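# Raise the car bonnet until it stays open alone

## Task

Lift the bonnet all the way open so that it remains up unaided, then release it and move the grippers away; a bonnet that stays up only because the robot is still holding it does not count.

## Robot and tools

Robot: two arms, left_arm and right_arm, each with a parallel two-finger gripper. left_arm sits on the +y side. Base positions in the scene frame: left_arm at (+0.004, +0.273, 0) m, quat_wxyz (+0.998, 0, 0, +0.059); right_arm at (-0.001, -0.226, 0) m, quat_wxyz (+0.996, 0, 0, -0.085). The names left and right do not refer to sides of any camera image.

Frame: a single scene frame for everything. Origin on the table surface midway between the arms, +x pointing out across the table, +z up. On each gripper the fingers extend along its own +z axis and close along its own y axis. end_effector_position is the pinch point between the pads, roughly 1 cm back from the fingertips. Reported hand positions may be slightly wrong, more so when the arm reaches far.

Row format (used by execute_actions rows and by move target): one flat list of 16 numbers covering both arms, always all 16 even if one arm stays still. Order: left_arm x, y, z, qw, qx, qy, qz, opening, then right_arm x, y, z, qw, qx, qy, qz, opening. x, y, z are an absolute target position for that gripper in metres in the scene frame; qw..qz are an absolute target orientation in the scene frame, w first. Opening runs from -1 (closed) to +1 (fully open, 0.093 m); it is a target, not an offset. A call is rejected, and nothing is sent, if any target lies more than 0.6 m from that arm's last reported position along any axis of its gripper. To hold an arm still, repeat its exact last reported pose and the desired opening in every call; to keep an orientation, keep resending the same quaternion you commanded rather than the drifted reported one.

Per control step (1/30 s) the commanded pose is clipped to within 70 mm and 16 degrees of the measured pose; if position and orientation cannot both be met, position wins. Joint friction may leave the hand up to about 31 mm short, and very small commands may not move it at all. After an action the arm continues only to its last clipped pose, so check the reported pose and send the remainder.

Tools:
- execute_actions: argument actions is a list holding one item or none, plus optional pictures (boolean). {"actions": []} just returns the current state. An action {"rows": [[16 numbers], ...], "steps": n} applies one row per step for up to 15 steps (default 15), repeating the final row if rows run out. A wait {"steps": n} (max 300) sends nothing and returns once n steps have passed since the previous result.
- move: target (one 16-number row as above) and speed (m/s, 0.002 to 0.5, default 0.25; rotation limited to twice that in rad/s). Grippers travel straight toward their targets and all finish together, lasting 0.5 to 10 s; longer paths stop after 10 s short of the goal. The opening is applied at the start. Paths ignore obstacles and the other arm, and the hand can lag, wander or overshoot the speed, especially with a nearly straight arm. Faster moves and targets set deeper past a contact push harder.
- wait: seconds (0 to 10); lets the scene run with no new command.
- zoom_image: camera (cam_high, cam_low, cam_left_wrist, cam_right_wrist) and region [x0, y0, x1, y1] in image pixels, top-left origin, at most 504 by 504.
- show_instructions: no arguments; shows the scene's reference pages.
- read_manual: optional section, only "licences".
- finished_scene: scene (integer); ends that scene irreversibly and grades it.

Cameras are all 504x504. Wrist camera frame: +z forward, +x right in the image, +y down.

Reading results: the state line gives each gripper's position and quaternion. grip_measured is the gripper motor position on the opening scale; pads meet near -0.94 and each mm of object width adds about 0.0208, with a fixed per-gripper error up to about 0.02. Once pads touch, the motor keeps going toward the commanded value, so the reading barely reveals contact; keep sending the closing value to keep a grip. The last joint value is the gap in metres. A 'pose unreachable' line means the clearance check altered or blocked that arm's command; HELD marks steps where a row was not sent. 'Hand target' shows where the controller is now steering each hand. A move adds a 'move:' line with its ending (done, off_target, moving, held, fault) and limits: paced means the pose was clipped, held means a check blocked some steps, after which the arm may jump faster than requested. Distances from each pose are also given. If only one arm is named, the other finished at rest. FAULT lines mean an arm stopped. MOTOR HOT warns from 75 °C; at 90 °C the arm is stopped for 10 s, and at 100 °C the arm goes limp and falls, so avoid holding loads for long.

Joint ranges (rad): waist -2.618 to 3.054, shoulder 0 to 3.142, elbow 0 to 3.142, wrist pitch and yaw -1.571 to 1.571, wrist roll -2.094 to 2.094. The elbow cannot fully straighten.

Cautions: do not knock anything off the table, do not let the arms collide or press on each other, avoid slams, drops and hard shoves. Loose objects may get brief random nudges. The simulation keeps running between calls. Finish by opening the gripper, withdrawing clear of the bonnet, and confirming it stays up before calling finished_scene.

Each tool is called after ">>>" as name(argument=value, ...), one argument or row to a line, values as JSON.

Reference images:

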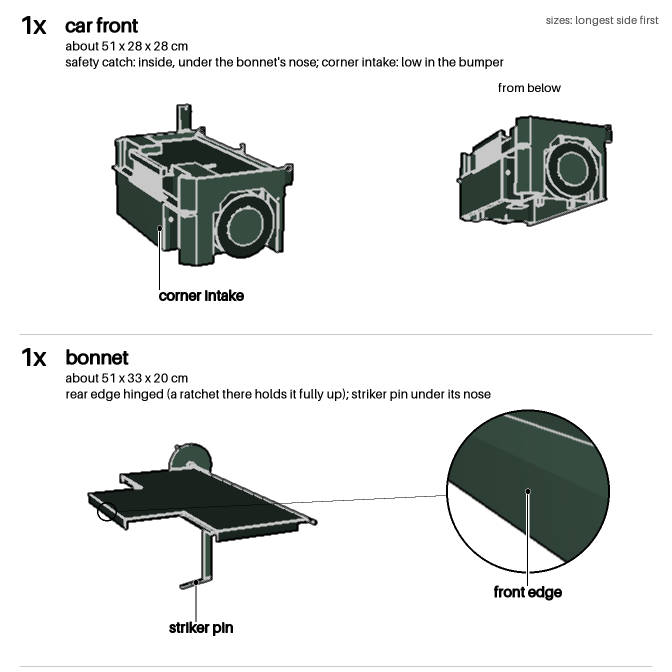

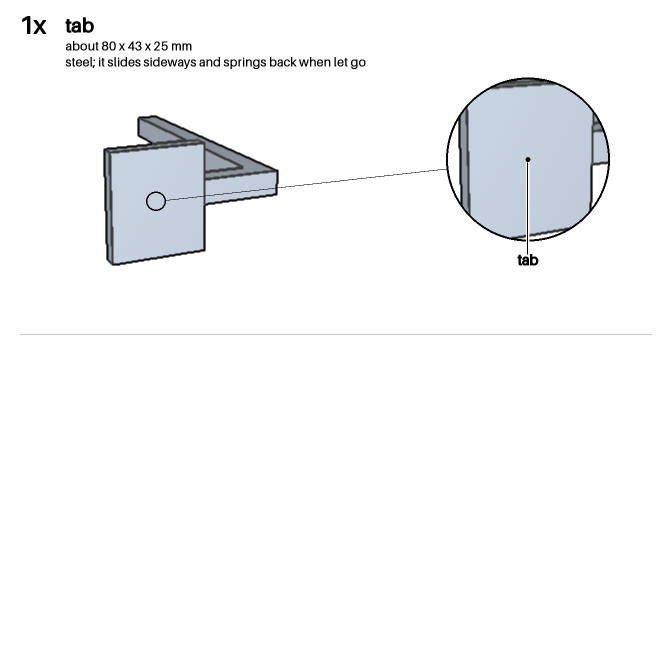

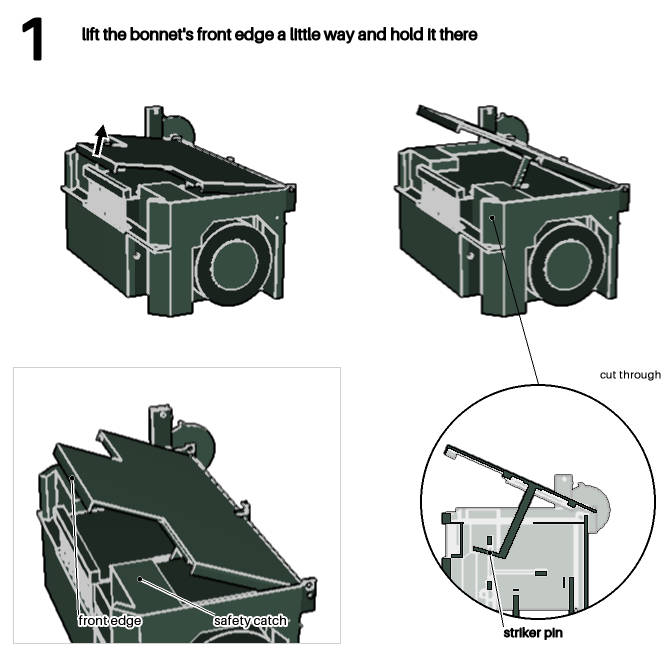

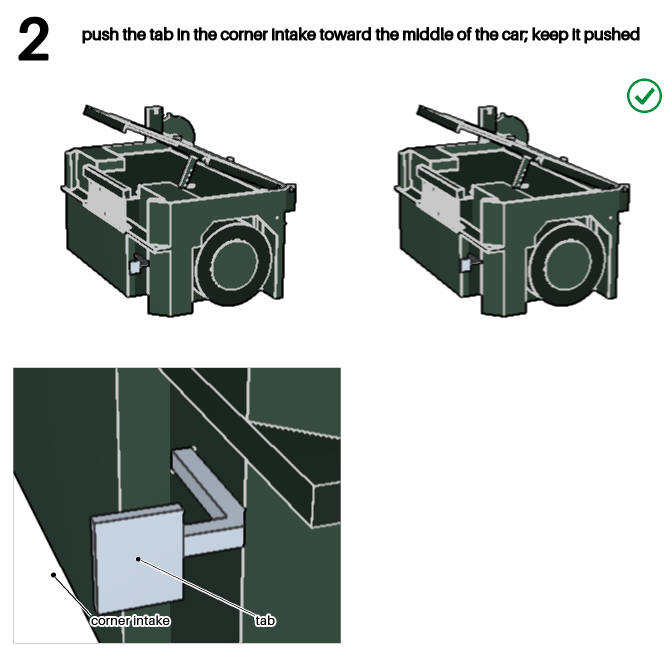

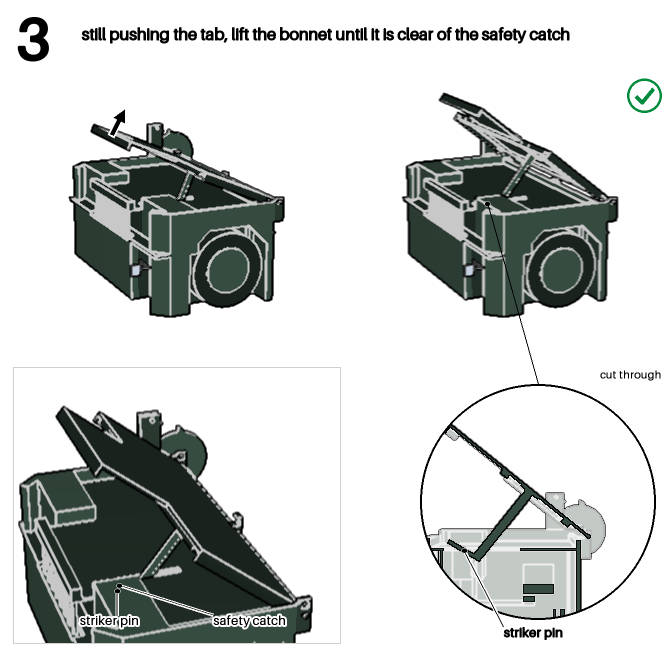

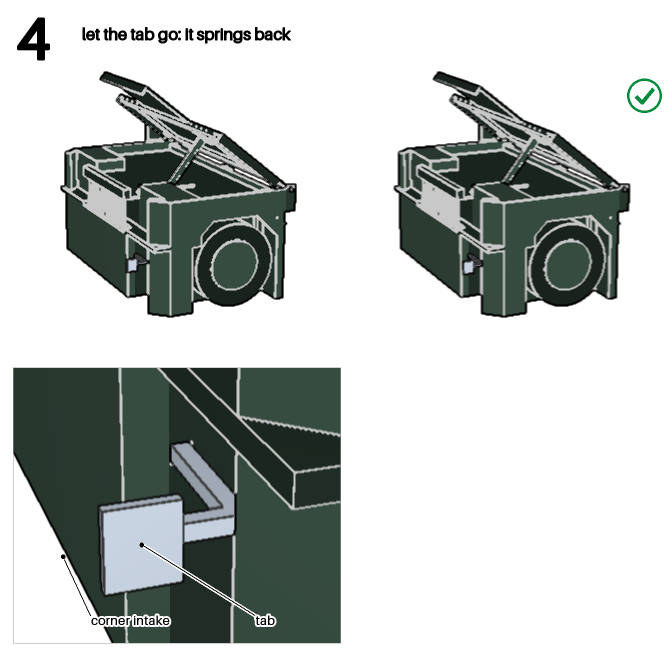

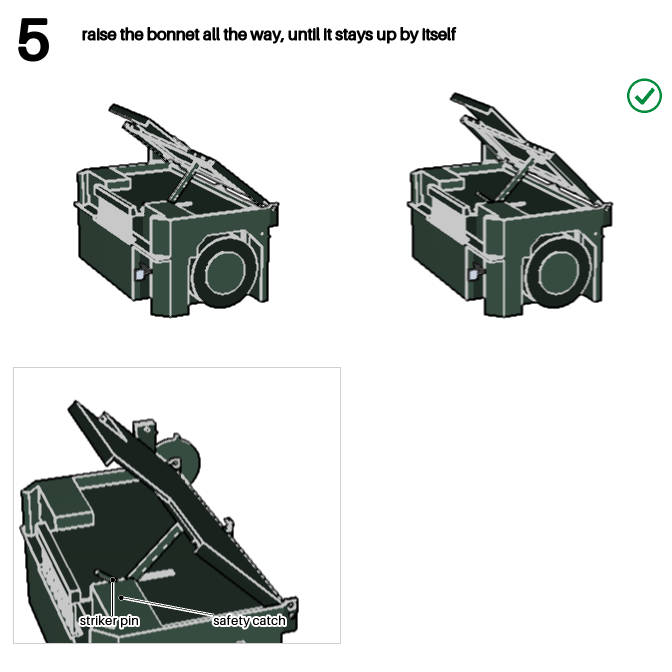

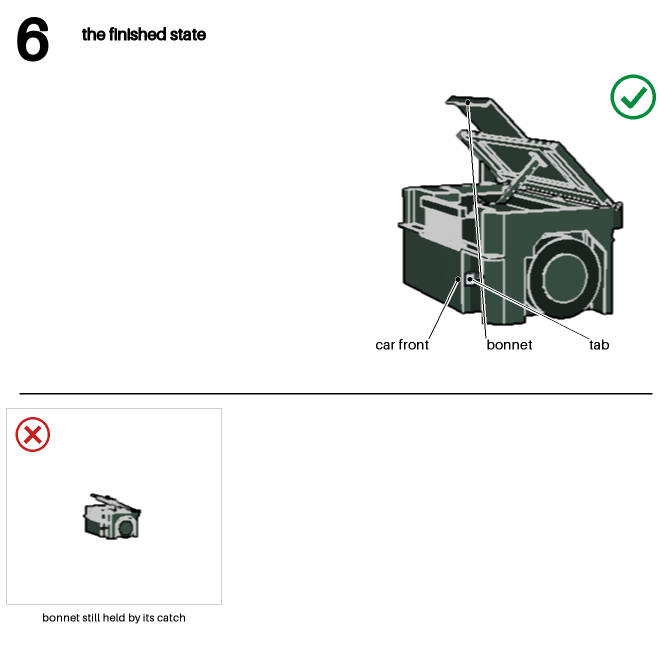

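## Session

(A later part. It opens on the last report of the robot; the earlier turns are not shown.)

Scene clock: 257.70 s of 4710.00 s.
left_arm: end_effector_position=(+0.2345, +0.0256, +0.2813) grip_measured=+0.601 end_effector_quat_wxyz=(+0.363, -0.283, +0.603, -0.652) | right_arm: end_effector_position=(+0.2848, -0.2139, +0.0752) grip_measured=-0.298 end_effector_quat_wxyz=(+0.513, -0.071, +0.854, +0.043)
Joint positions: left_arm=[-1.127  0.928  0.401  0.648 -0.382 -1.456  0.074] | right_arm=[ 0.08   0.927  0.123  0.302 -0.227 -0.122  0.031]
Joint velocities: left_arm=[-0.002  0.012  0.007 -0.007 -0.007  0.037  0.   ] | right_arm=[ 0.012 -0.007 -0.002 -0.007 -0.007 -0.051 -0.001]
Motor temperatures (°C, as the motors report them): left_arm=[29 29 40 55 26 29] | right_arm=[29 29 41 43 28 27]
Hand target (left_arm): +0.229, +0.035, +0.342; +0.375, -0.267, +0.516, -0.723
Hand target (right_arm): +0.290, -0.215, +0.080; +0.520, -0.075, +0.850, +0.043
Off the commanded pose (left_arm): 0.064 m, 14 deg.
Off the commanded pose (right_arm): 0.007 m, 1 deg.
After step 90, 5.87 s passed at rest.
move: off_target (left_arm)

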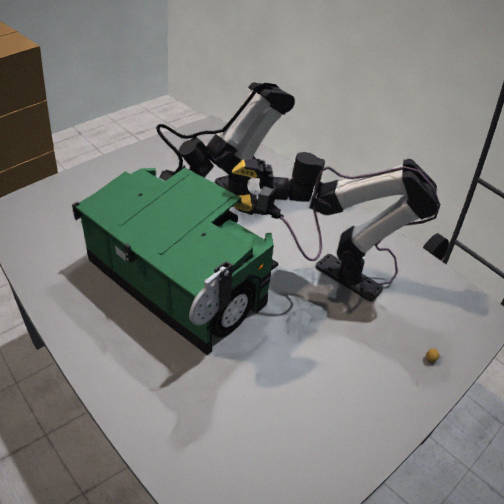

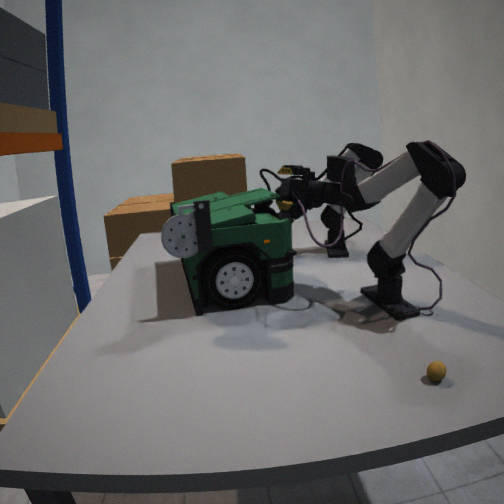

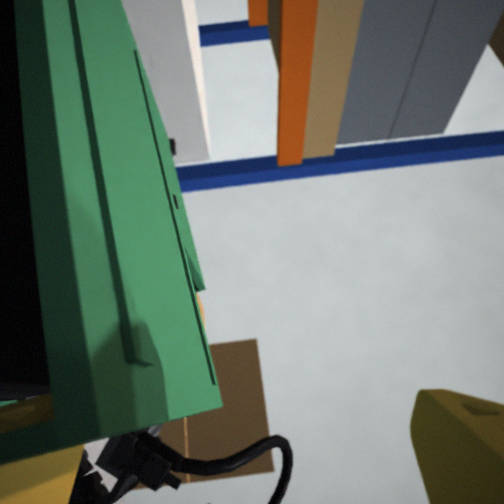

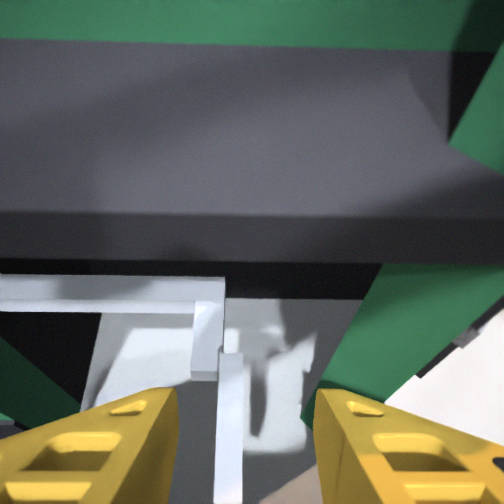

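>>> move(
  target=[0.234,0.028,0.31,0.36,-0.29,0.56,-0.69,0.6,0.289,-0.21,0.08,0.52,-0.074,0.85,0.045,-1],
  speed=0.04,
)

>>> move(
  target=[0.234,0.028,0.31,0.36,-0.29,0.56,-0.69,0.6,0.280,-0.16,0.08,0.52,-0.074,0.85,0.045,-1],
  speed=0.04,
)

Scene clock: 265.07 s of 4710.00 s.
left_arm: end_effector_position=(+0.2350, +0.0260, +0.2795) grip_measured=+0.601 end_effector_quat_wxyz=(+0.356, -0.291, +0.602, -0.653) | right_arm: end_effector_position=(+0.2847, -0.2113, +0.0753) grip_measured=-0.977 end_effector_quat_wxyz=(+0.513, -0.071, +0.854, +0.049)
Joint positions: left_arm=[-1.127  0.928  0.4    0.642 -0.386 -1.478  0.074] | right_arm=[ 0.086  0.927  0.123  0.302 -0.231 -0.112  0.   ]
Joint velocities: left_arm=[-0.002 -0.017 -0.007  0.037  0.037 -0.022  0.   ] | right_arm=[ 0.002  0.002  0.012 -0.037 -0.066 -0.037  0.   ]
Motor temperatures (°C, as the motors report them): left_arm=[29 29 40 57 26 29] | right_arm=[29 29 42 43 28 27]
Hand target (left_arm): +0.233, +0.030, +0.309; +0.358, -0.290, +0.560, -0.689
Hand target (right_arm): +0.289, -0.210, +0.080; +0.520, -0.074, +0.850, +0.045
Off the commanded pose (left_arm): 0.031 m, 6 deg.
Off the commanded pose (right_arm): 0.006 m, 1 deg.
After step 90, 2.67 s passed at rest.
move: off_target (left_arm)

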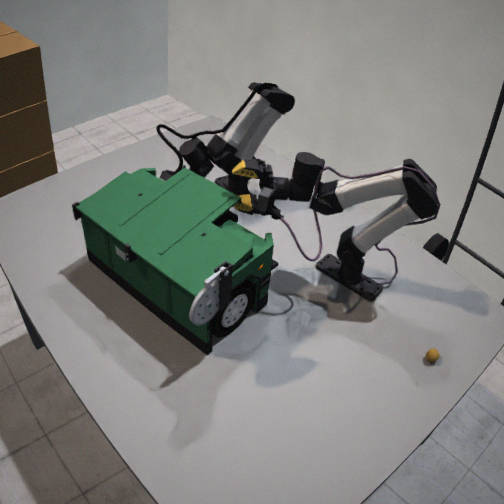

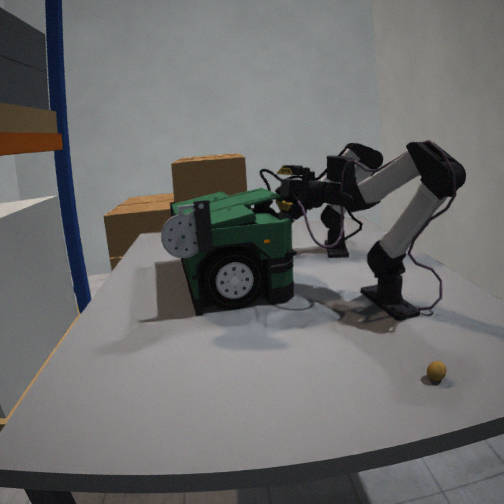

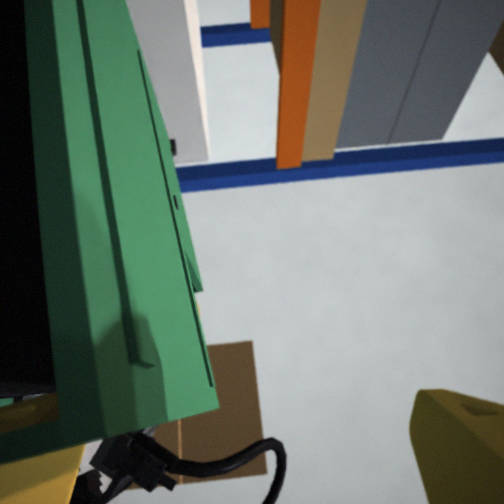

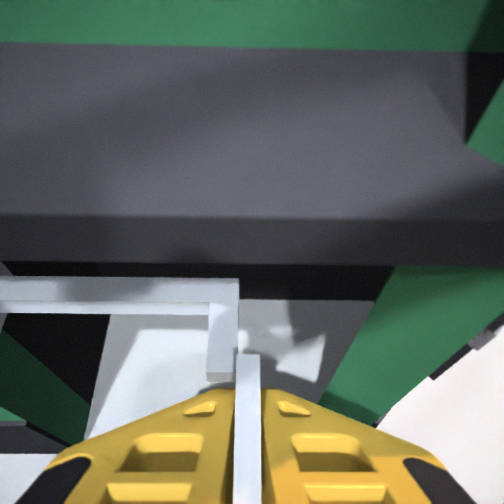

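Scene clock: 266.73 s of 4710.00 s.
left_arm: end_effector_position=(+0.2349, +0.0264, +0.2822) grip_measured=+0.601 end_effector_quat_wxyz=(-0.357, +0.291, -0.597, +0.656) | right_arm: end_effector_position=(+0.2835, -0.2052, +0.0754) grip_measured=-0.971 end_effector_quat_wxyz=(+0.514, +0.000, +0.858, -0.021)
Joint positions: left_arm=[-1.127  0.928  0.4    0.655 -0.387 -1.478  0.074] | right_arm=[0.367 0.915 0.123 0.289 0.21  0.073 0.   ]
Joint velocities: left_arm=[-0.012 -0.002 -0.022 -0.066  0.037  0.007 -0.001] | right_arm=[ 0.027 -0.002 -0.027  0.022  0.051 -0.022  0.   ]
Motor temperatures (°C, as the motors report them): left_arm=[29 29 40 56 26 29] | right_arm=[29 29 42 43 28 27]
Hand target (left_arm): +0.233, +0.030, +0.309; +0.358, -0.290, +0.560, -0.689
Hand target (right_arm): +0.278, -0.163, +0.080; +0.519, -0.072, +0.850, +0.047
Off the commanded pose (left_arm): 0.028 m, 6 deg.
Off the commanded pose (right_arm): 0.046 m, 11 deg.
move: off_target (left_arm, right_arm)

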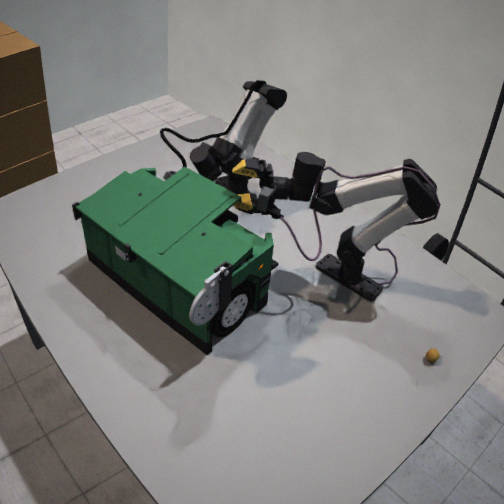

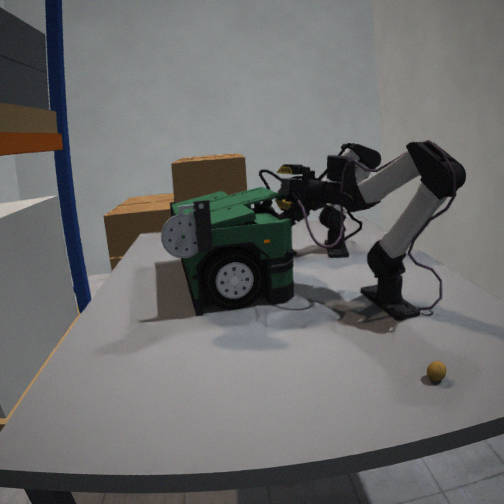

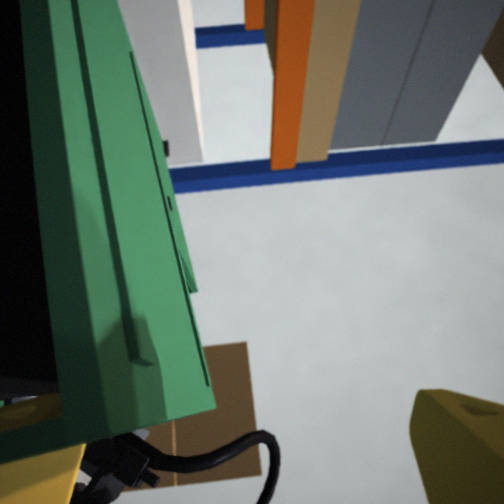

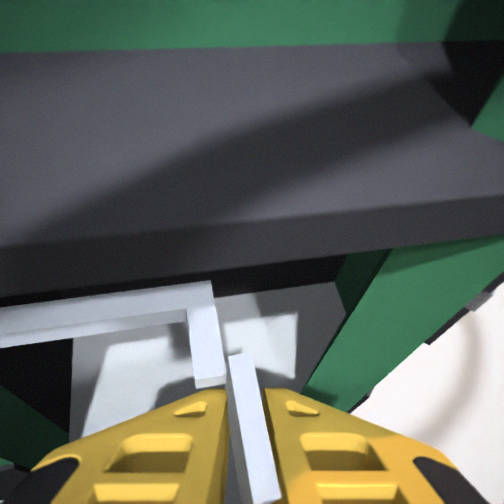

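>>> move(
  target=[0.234,0.028,0.32,0.36,-0.29,0.56,-0.69,0.6,0.276,-0.14,0.08,0.52,-0.074,0.85,0.045,-1],
  speed=0.04,
)

Scene clock: 272.93 s of 4710.00 s.
left_arm: end_effector_position=(+0.2356, +0.0254, +0.2822) grip_measured=+0.601 end_effector_quat_wxyz=(+0.357, -0.292, +0.602, -0.652) | right_arm: end_effector_position=(+0.2825, -0.2043, +0.0749) grip_measured=-0.937 end_effector_quat_wxyz=(+0.518, +0.026, +0.854, -0.048)
Joint positions: left_arm=[-1.127  0.928  0.413  0.629 -0.387 -1.478  0.074] | right_arm=[0.459 0.948 0.123 0.311 0.363 0.137 0.   ]
Joint velocities: left_arm=[ 0.007 -0.022  0.002  0.066  0.037 -0.037 -0.001] | right_arm=[-0.007  0.002 -0.002  0.037 -0.11   0.007  0.001]
Motor temperatures (°C, as the motors report them): left_arm=[29 29 41 54 26 29] | right_arm=[30 29 41 43 28 27]
Hand target (left_arm): +0.233, +0.030, +0.319; +0.359, -0.290, +0.559, -0.689
Hand target (right_arm): +0.273, -0.147, +0.079; +0.518, -0.072, +0.851, +0.044
Off the commanded pose (left_arm): 0.038 m, 7 deg.
Off the commanded pose (right_arm): 0.065 m, 16 deg.
After step 90, 0.47 s passed at rest.
move: off_target (left_arm, right_arm)

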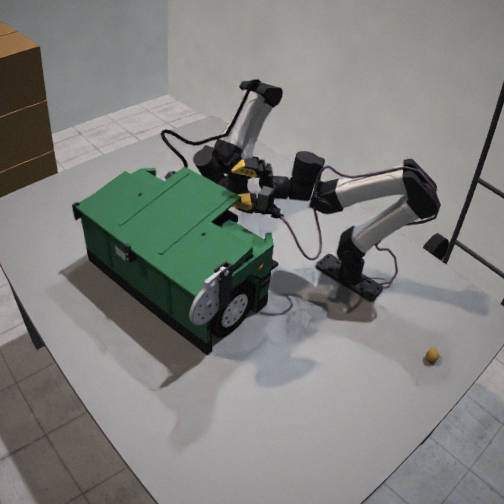

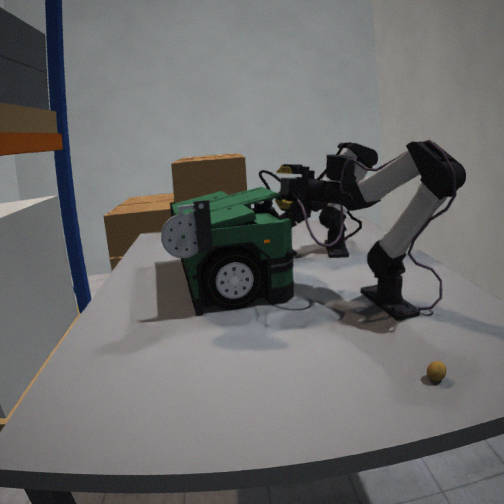

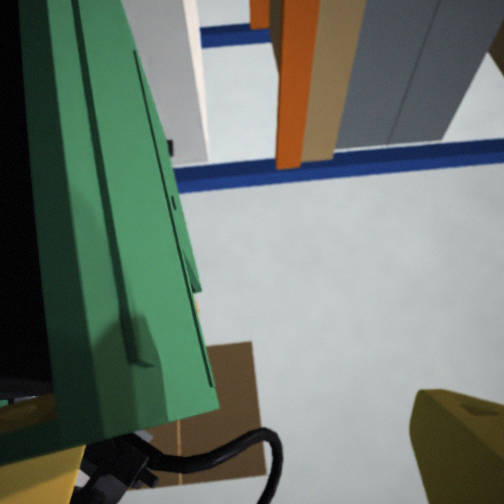

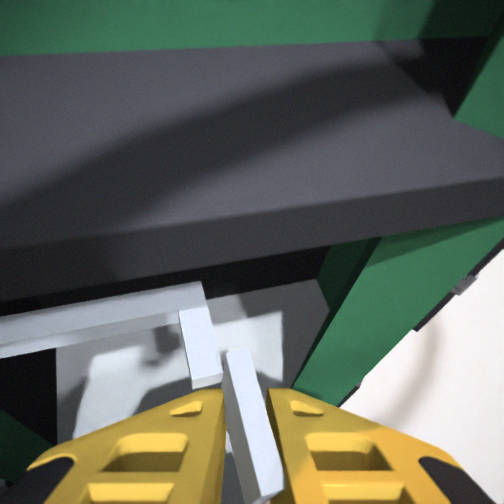

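>>> zoom_image(
  camera="cam_low",
  region=[160, 150, 340, 270],
)

>>> zoom_image(
  camera="cam_high",
  region=[170, 130, 330, 290],
)

Region (160, 150, 340, 270) of cam_low's 504x504 image, scaled by 2.800, with more detail than that image has.

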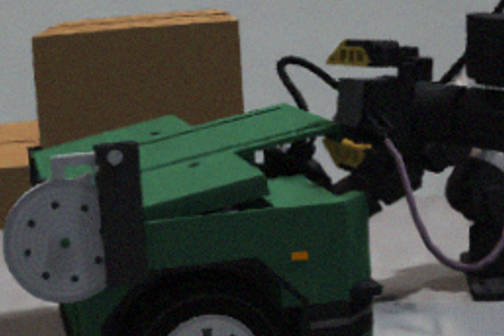

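Region (170, 130, 330, 290) of cam_high's 504x504 image, scaled by 3.150, with more detail than that image has.

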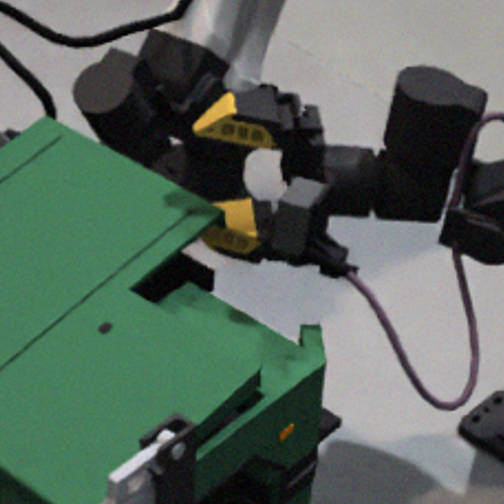

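>>> move(
  target=[0.20,0.05,0.285,0.42,-0.42,0.57,-0.57,0.6,0.287,-0.205,0.08,0.52,-0.074,0.85,0.045,-1],
  speed=0.04,
)

>>> move(
  target=[0.19,0.045,0.285,0.5,-0.5,0.5,-0.5,0.6,0.287,-0.205,0.08,0.52,-0.074,0.85,0.045,-1],
  speed=0.06,
)

Scene clock: 318.13 s of 4710.00 s.
left_arm: end_effector_position=(+0.2013, +0.0501, +0.2710) grip_measured=+0.601 end_effector_quat_wxyz=(+0.424, -0.415, +0.581, -0.558) | right_arm: end_effector_position=(+0.2838, -0.2105, +0.0757) grip_measured=-0.976 end_effector_quat_wxyz=(+0.511, -0.056, +0.857, +0.035)
Joint positions: left_arm=[-1.484  0.892  0.485  0.37  -1.064 -1.575  0.074] | right_arm=[ 0.14   0.903  0.123  0.279 -0.144 -0.074  0.   ]
Joint velocities: left_arm=[ 0.002  0.002  0.007 -0.007 -0.037  0.022  0.   ] | right_arm=[ 0.002  0.002 -0.012 -0.051 -0.081  0.007  0.   ]
Motor temperatures (°C, as the motors report them): left_arm=[29 29 45 51 26 28] | right_arm=[38 31 41 42 31 27]
Hand target (left_arm): +0.199, +0.050, +0.283; +0.418, -0.422, +0.569, -0.569
Hand target (right_arm): +0.286, -0.205, +0.081; +0.519, -0.075, +0.850, +0.042
Off the commanded pose (left_arm): 0.014 m, 2 deg.
Off the commanded pose (right_arm): 0.008 m, 3 deg.
After step 90, 37.67 s passed at rest.
move: off_target (left_arm, right_arm)

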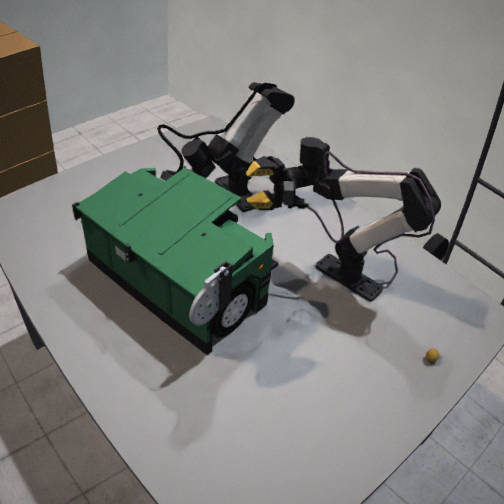

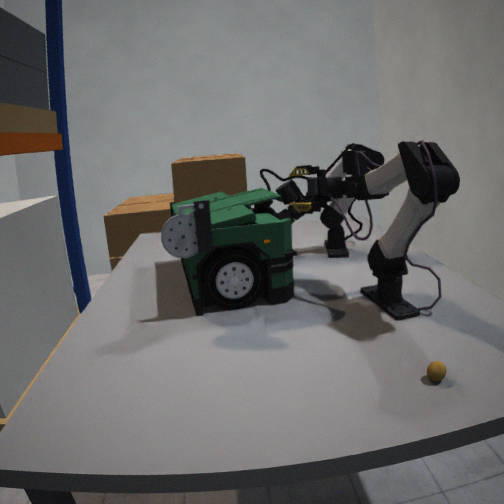

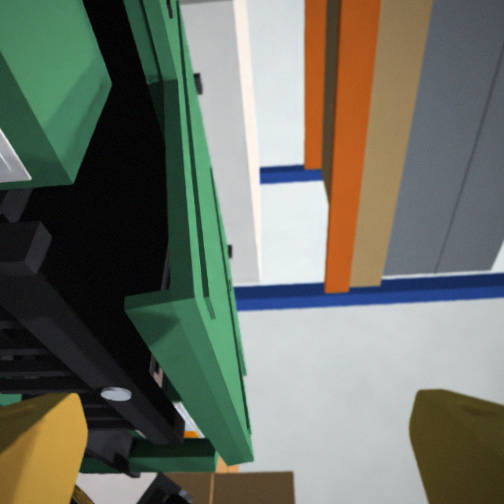

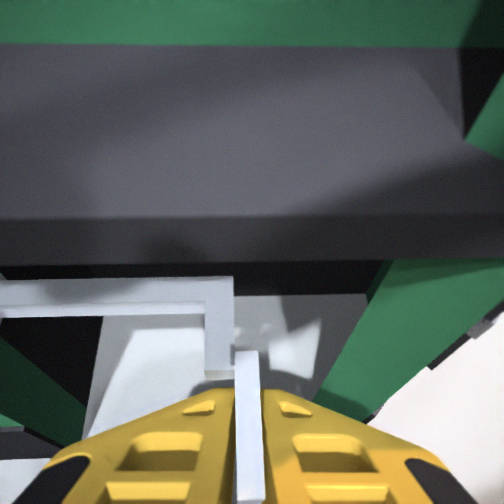

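Scene clock: 321.00 s of 4710.00 s.
left_arm: end_effector_position=(+0.1913, +0.0493, +0.2765) grip_measured=+0.601 end_effector_quat_wxyz=(+0.505, -0.494, +0.509, -0.492) | right_arm: end_effector_position=(+0.2838, -0.2104, +0.0757) grip_measured=-0.976 end_effector_quat_wxyz=(+0.511, -0.055, +0.857, +0.036)
Joint positions: left_arm=[-1.607  1.134  0.609  0.464 -1.486 -1.603  0.074] | right_arm=[ 0.14   0.904  0.123  0.281 -0.144 -0.072  0.   ]
Joint velocities: left_arm=[ 0.017  0.012  0.012  0.066  0.007 -0.022  0.001] | right_arm=[-0.007 -0.017 -0.007  0.051 -0.037 -0.007  0.   ]
Motor temperatures (°C, as the motors report them): left_arm=[29 29 45 50 26 28] | right_arm=[38 31 41 42 31 27]
Hand target (left_arm): +0.189, +0.045, +0.283; +0.499, -0.501, +0.500, -0.500
Hand target (right_arm): +0.286, -0.205, +0.080; +0.520, -0.074, +0.850, +0.045
Off the commanded pose (left_arm): 0.010 m, 2 deg.
Off the commanded pose (right_arm): 0.008 m, 3 deg.
move: off_target (right_arm)

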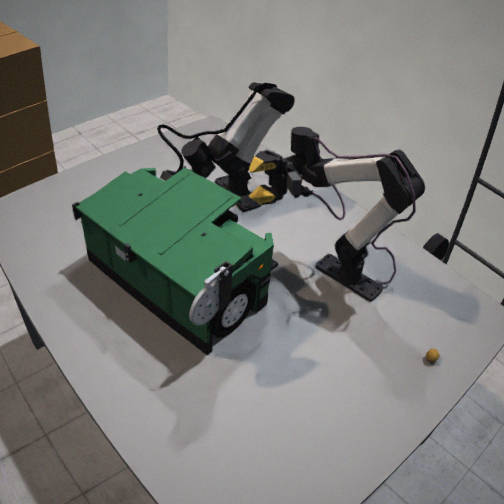

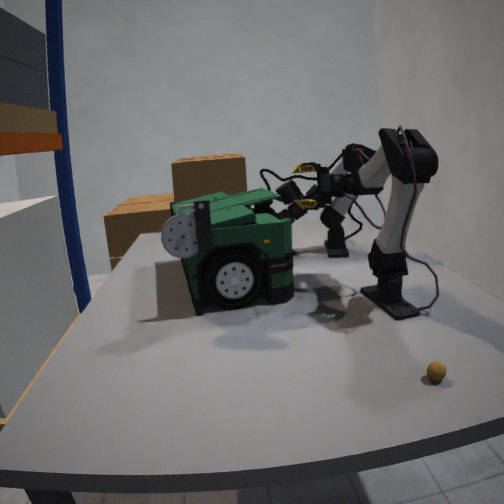

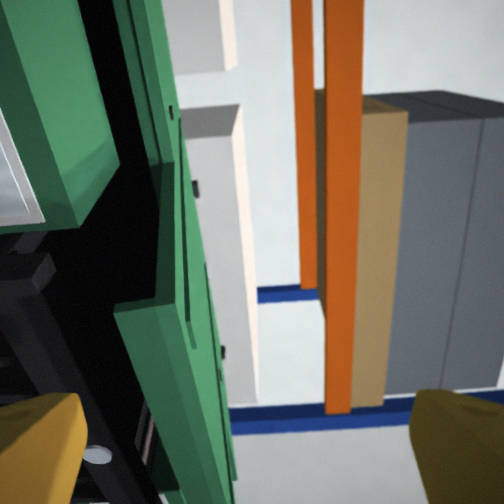

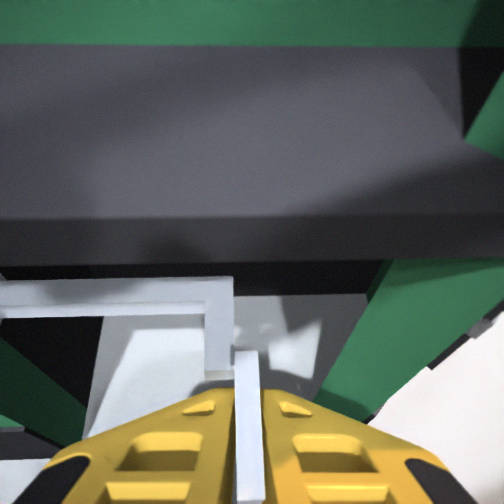

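>>> move(
  target=[0.238,0.040,0.286,0.464,-0.464,0.534,-0.534,0.6,0.287,-0.208,0.08,0.52,-0.074,0.85,0.045,-1],
  speed=0.04,
)

>>> move(
  target=[0.238,0.040,0.34,0.464,-0.464,0.534,-0.534,0.6,0.287,-0.208,0.08,0.52,-0.074,0.85,0.045,-1],
  speed=0.04,
)

Scene clock: 329.50 s of 4710.00 s.
left_arm: end_effector_position=(+0.2359, +0.0395, +0.2764) grip_measured=+0.601 end_effector_quat_wxyz=(+0.474, -0.457, +0.550, -0.514) | right_arm: end_effector_position=(+0.2837, -0.2103, +0.0756) grip_measured=-0.976 end_effector_quat_wxyz=(+0.511, -0.061, +0.856, +0.041)
Joint positions: left_arm=[-1.392  1.115  0.609  0.451 -1.141 -1.568  0.074] | right_arm=[ 0.122  0.907  0.123  0.282 -0.175 -0.086  0.   ]
Joint velocities: left_arm=[ 0.002 -0.002 -0.012  0.095 -0.051  0.051 -0.001] | right_arm=[-0.012  0.002 -0.007 -0.066 -0.007  0.037  0.   ]
Motor temperatures (°C, as the motors report them): left_arm=[29 29 44 49 26 28] | right_arm=[36 30 41 43 30 27]
Hand target (left_arm): +0.238, +0.040, +0.288; +0.465, -0.463, +0.534, -0.534
Hand target (right_arm): +0.287, -0.208, +0.080; +0.519, -0.074, +0.850, +0.044
Off the commanded pose (left_arm): 0.010 m, 3 deg.
Off the commanded pose (right_arm): 0.006 m, 2 deg.
After step 90, 3.37 s passed at rest.
move: off_target (left_arm)

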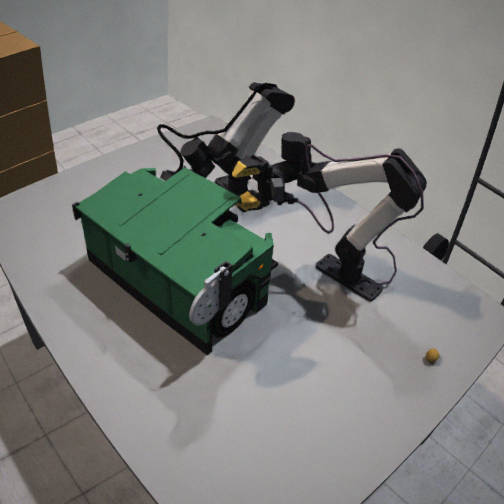

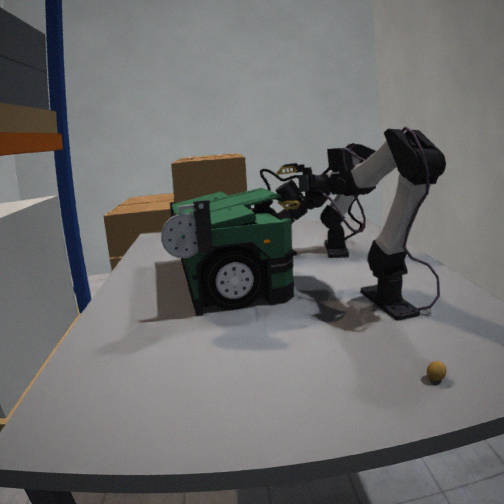

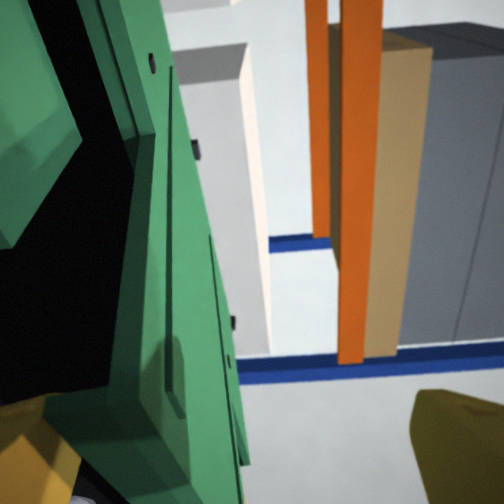

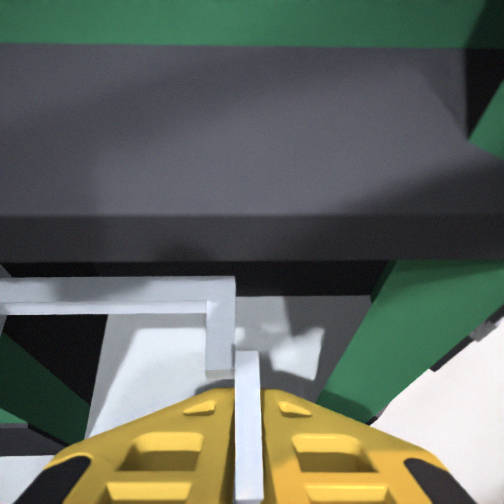

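Scene clock: 331.37 s of 4710.00 s.
left_arm: end_effector_position=(+0.2353, +0.0339, +0.2778) grip_measured=+0.601 end_effector_quat_wxyz=(+0.478, -0.423, +0.615, -0.463) | right_arm: end_effector_position=(+0.2836, -0.2092, +0.0757) grip_measured=-0.977 end_effector_quat_wxyz=(+0.511, -0.063, +0.856, +0.044)
Joint positions: left_arm=[-1.387  1.099  0.727  0.121 -1.09  -1.596  0.074] | right_arm=[ 0.122  0.907  0.123  0.282 -0.182 -0.087  0.   ]
Joint velocities: left_arm=[ 0.002 -0.002  0.032 -0.066 -0.007 -0.066 -0.   ] | right_arm=[ 0.022  0.007  0.007  0.022  0.007 -0.022  0.   ]
Motor temperatures (°C, as the motors report them): left_arm=[29 29 44 49 26 28] | right_arm=[36 30 42 43 30 27]
Hand target (left_arm): +0.235, +0.046, +0.337; +0.461, -0.466, +0.536, -0.532
Hand target (right_arm): +0.287, -0.208, +0.080; +0.520, -0.074, +0.850, +0.045
Off the commanded pose (left_arm): 0.063 m, 13 deg.
Off the commanded pose (right_arm): 0.006 m, 2 deg.
move: off_target (left_arm)

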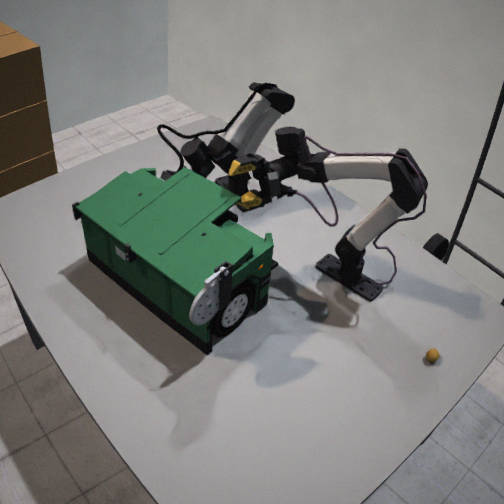

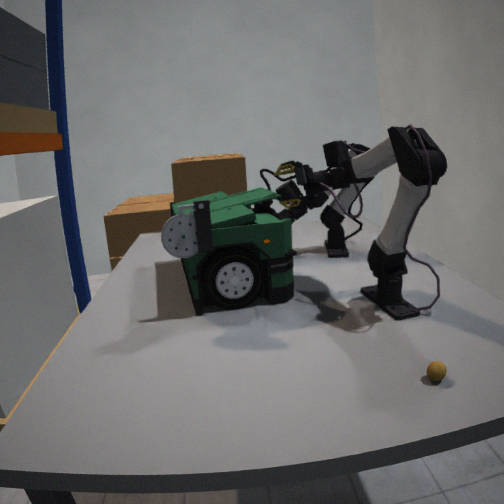

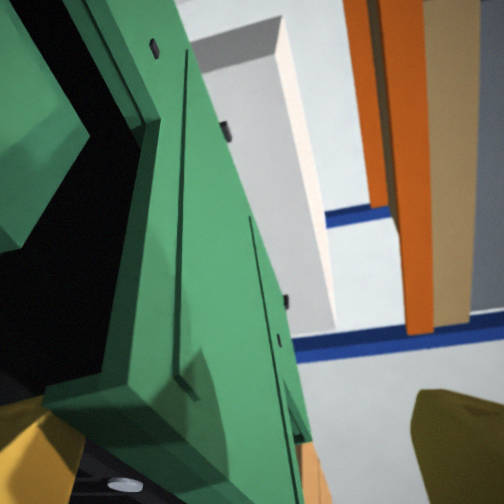

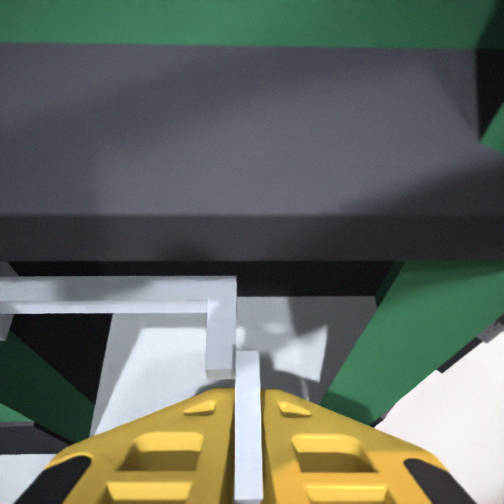

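>>> move(
  target=[0.24,0.035,0.283,0.534,-0.534,0.464,-0.464,0.6,0.287,-0.208,0.08,0.52,-0.074,0.85,0.045,-1],
  speed=0.04,
)

>>> move(
  target=[0.24,0.035,0.345,0.534,-0.534,0.464,-0.464,0.6,0.287,-0.208,0.08,0.52,-0.074,0.85,0.045,-1],
  speed=0.04,
)

Scene clock: 359.10 s of 4710.00 s.
left_arm: end_effector_position=(+0.2407, +0.0406, +0.2744) grip_measured=+0.601 end_effector_quat_wxyz=(+0.535, -0.532, +0.471, -0.457) | right_arm: end_effector_position=(+0.2837, -0.2103, +0.0757) grip_measured=-0.977 end_effector_quat_wxyz=(+0.512, -0.061, +0.856, +0.042)
Joint positions: left_arm=[-1.424  1.321  0.728  0.512 -1.444 -1.633  0.074] | right_arm=[ 0.12   0.907  0.123  0.282 -0.179 -0.087  0.   ]
Joint velocities: left_arm=[ 0.002  0.002 -0.007 -0.066 -0.095  0.095  0.001] | right_arm=[ 0.002 -0.002  0.007 -0.037  0.007  0.007  0.   ]
Motor temperatures (°C, as the motors report them): left_arm=[29 31 49 52 26 29] | right_arm=[33 29 42 44 29 27]
Hand target (left_arm): +0.239, +0.035, +0.281; +0.532, -0.535, +0.465, -0.463
Hand target (right_arm): +0.287, -0.208, +0.080; +0.520, -0.074, +0.850, +0.045
Off the commanded pose (left_arm): 0.010 m, 1 deg.
Off the commanded pose (right_arm): 0.006 m, 2 deg.
After step 90, 19.53 s passed at rest.
move: done

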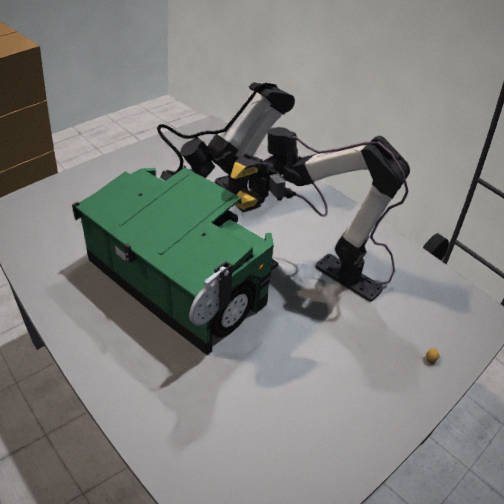

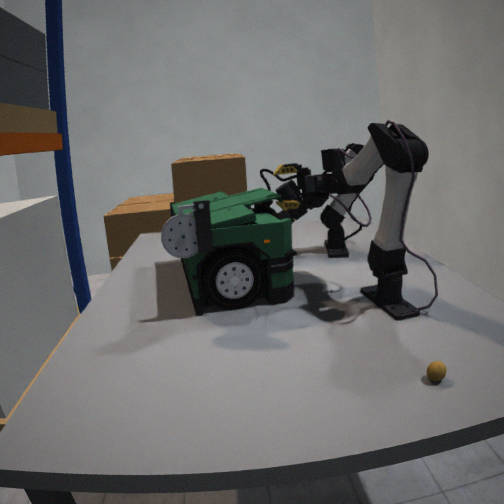

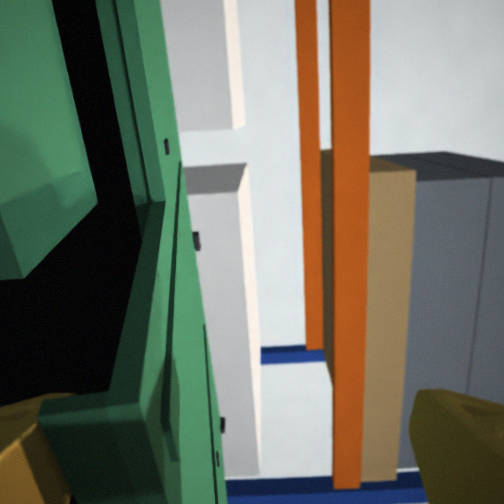

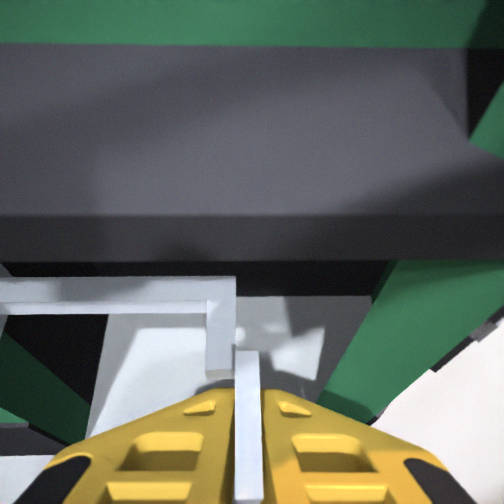

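Scene clock: 361.17 s of 4710.00 s.
left_arm: end_effector_position=(+0.2438, +0.0332, +0.2922) grip_measured=+0.601 end_effector_quat_wxyz=(+0.567, -0.490, +0.531, -0.395) | right_arm: end_effector_position=(+0.2834, -0.2082, +0.0758) grip_measured=-0.977 end_effector_quat_wxyz=(+0.512, -0.066, +0.855, +0.047)
Joint positions: left_arm=[-1.419  1.321  0.898  0.098 -1.431 -1.675  0.074] | right_arm=[ 0.12   0.907  0.123  0.282 -0.192 -0.09   0.   ]
Joint velocities: left_arm=[-0.007  0.002  0.012 -0.095 -0.081 -0.11  -0.   ] | right_arm=[ 0.007 -0.002 -0.007  0.095  0.022 -0.022  0.   ]
Motor temperatures (°C, as the motors report them): left_arm=[29 31 49 52 26 29] | right_arm=[32 29 42 44 29 27]
Hand target (left_arm): +0.239, +0.040, +0.342; +0.530, -0.538, +0.466, -0.461
Hand target (right_arm): +0.287, -0.208, +0.080; +0.520, -0.074, +0.850, +0.045
Off the commanded pose (left_arm): 0.053 m, 13 deg.
Off the commanded pose (right_arm): 0.005 m, 1 deg.
move: off_target (left_arm)

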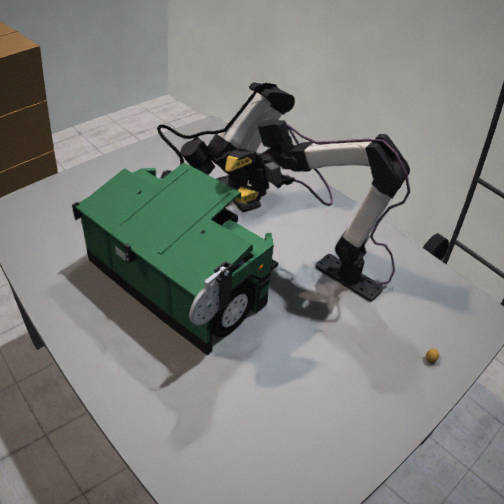

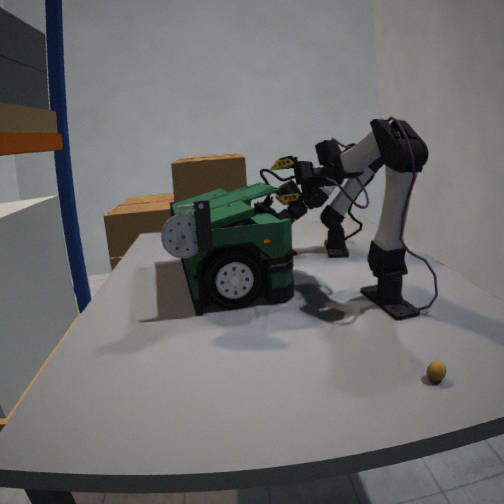

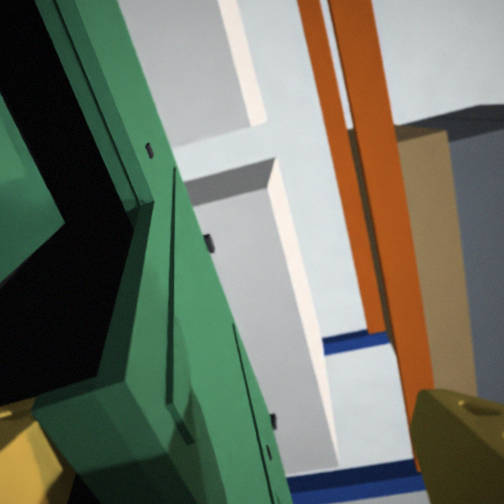

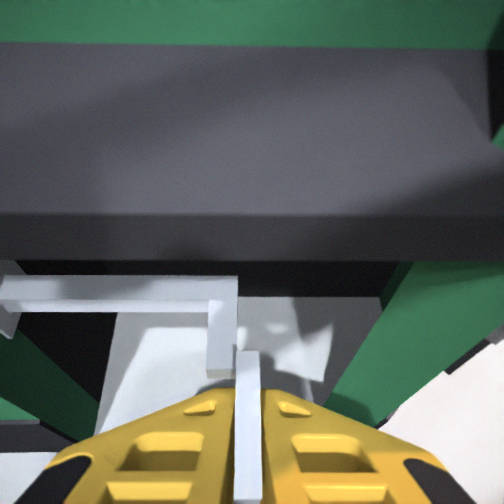

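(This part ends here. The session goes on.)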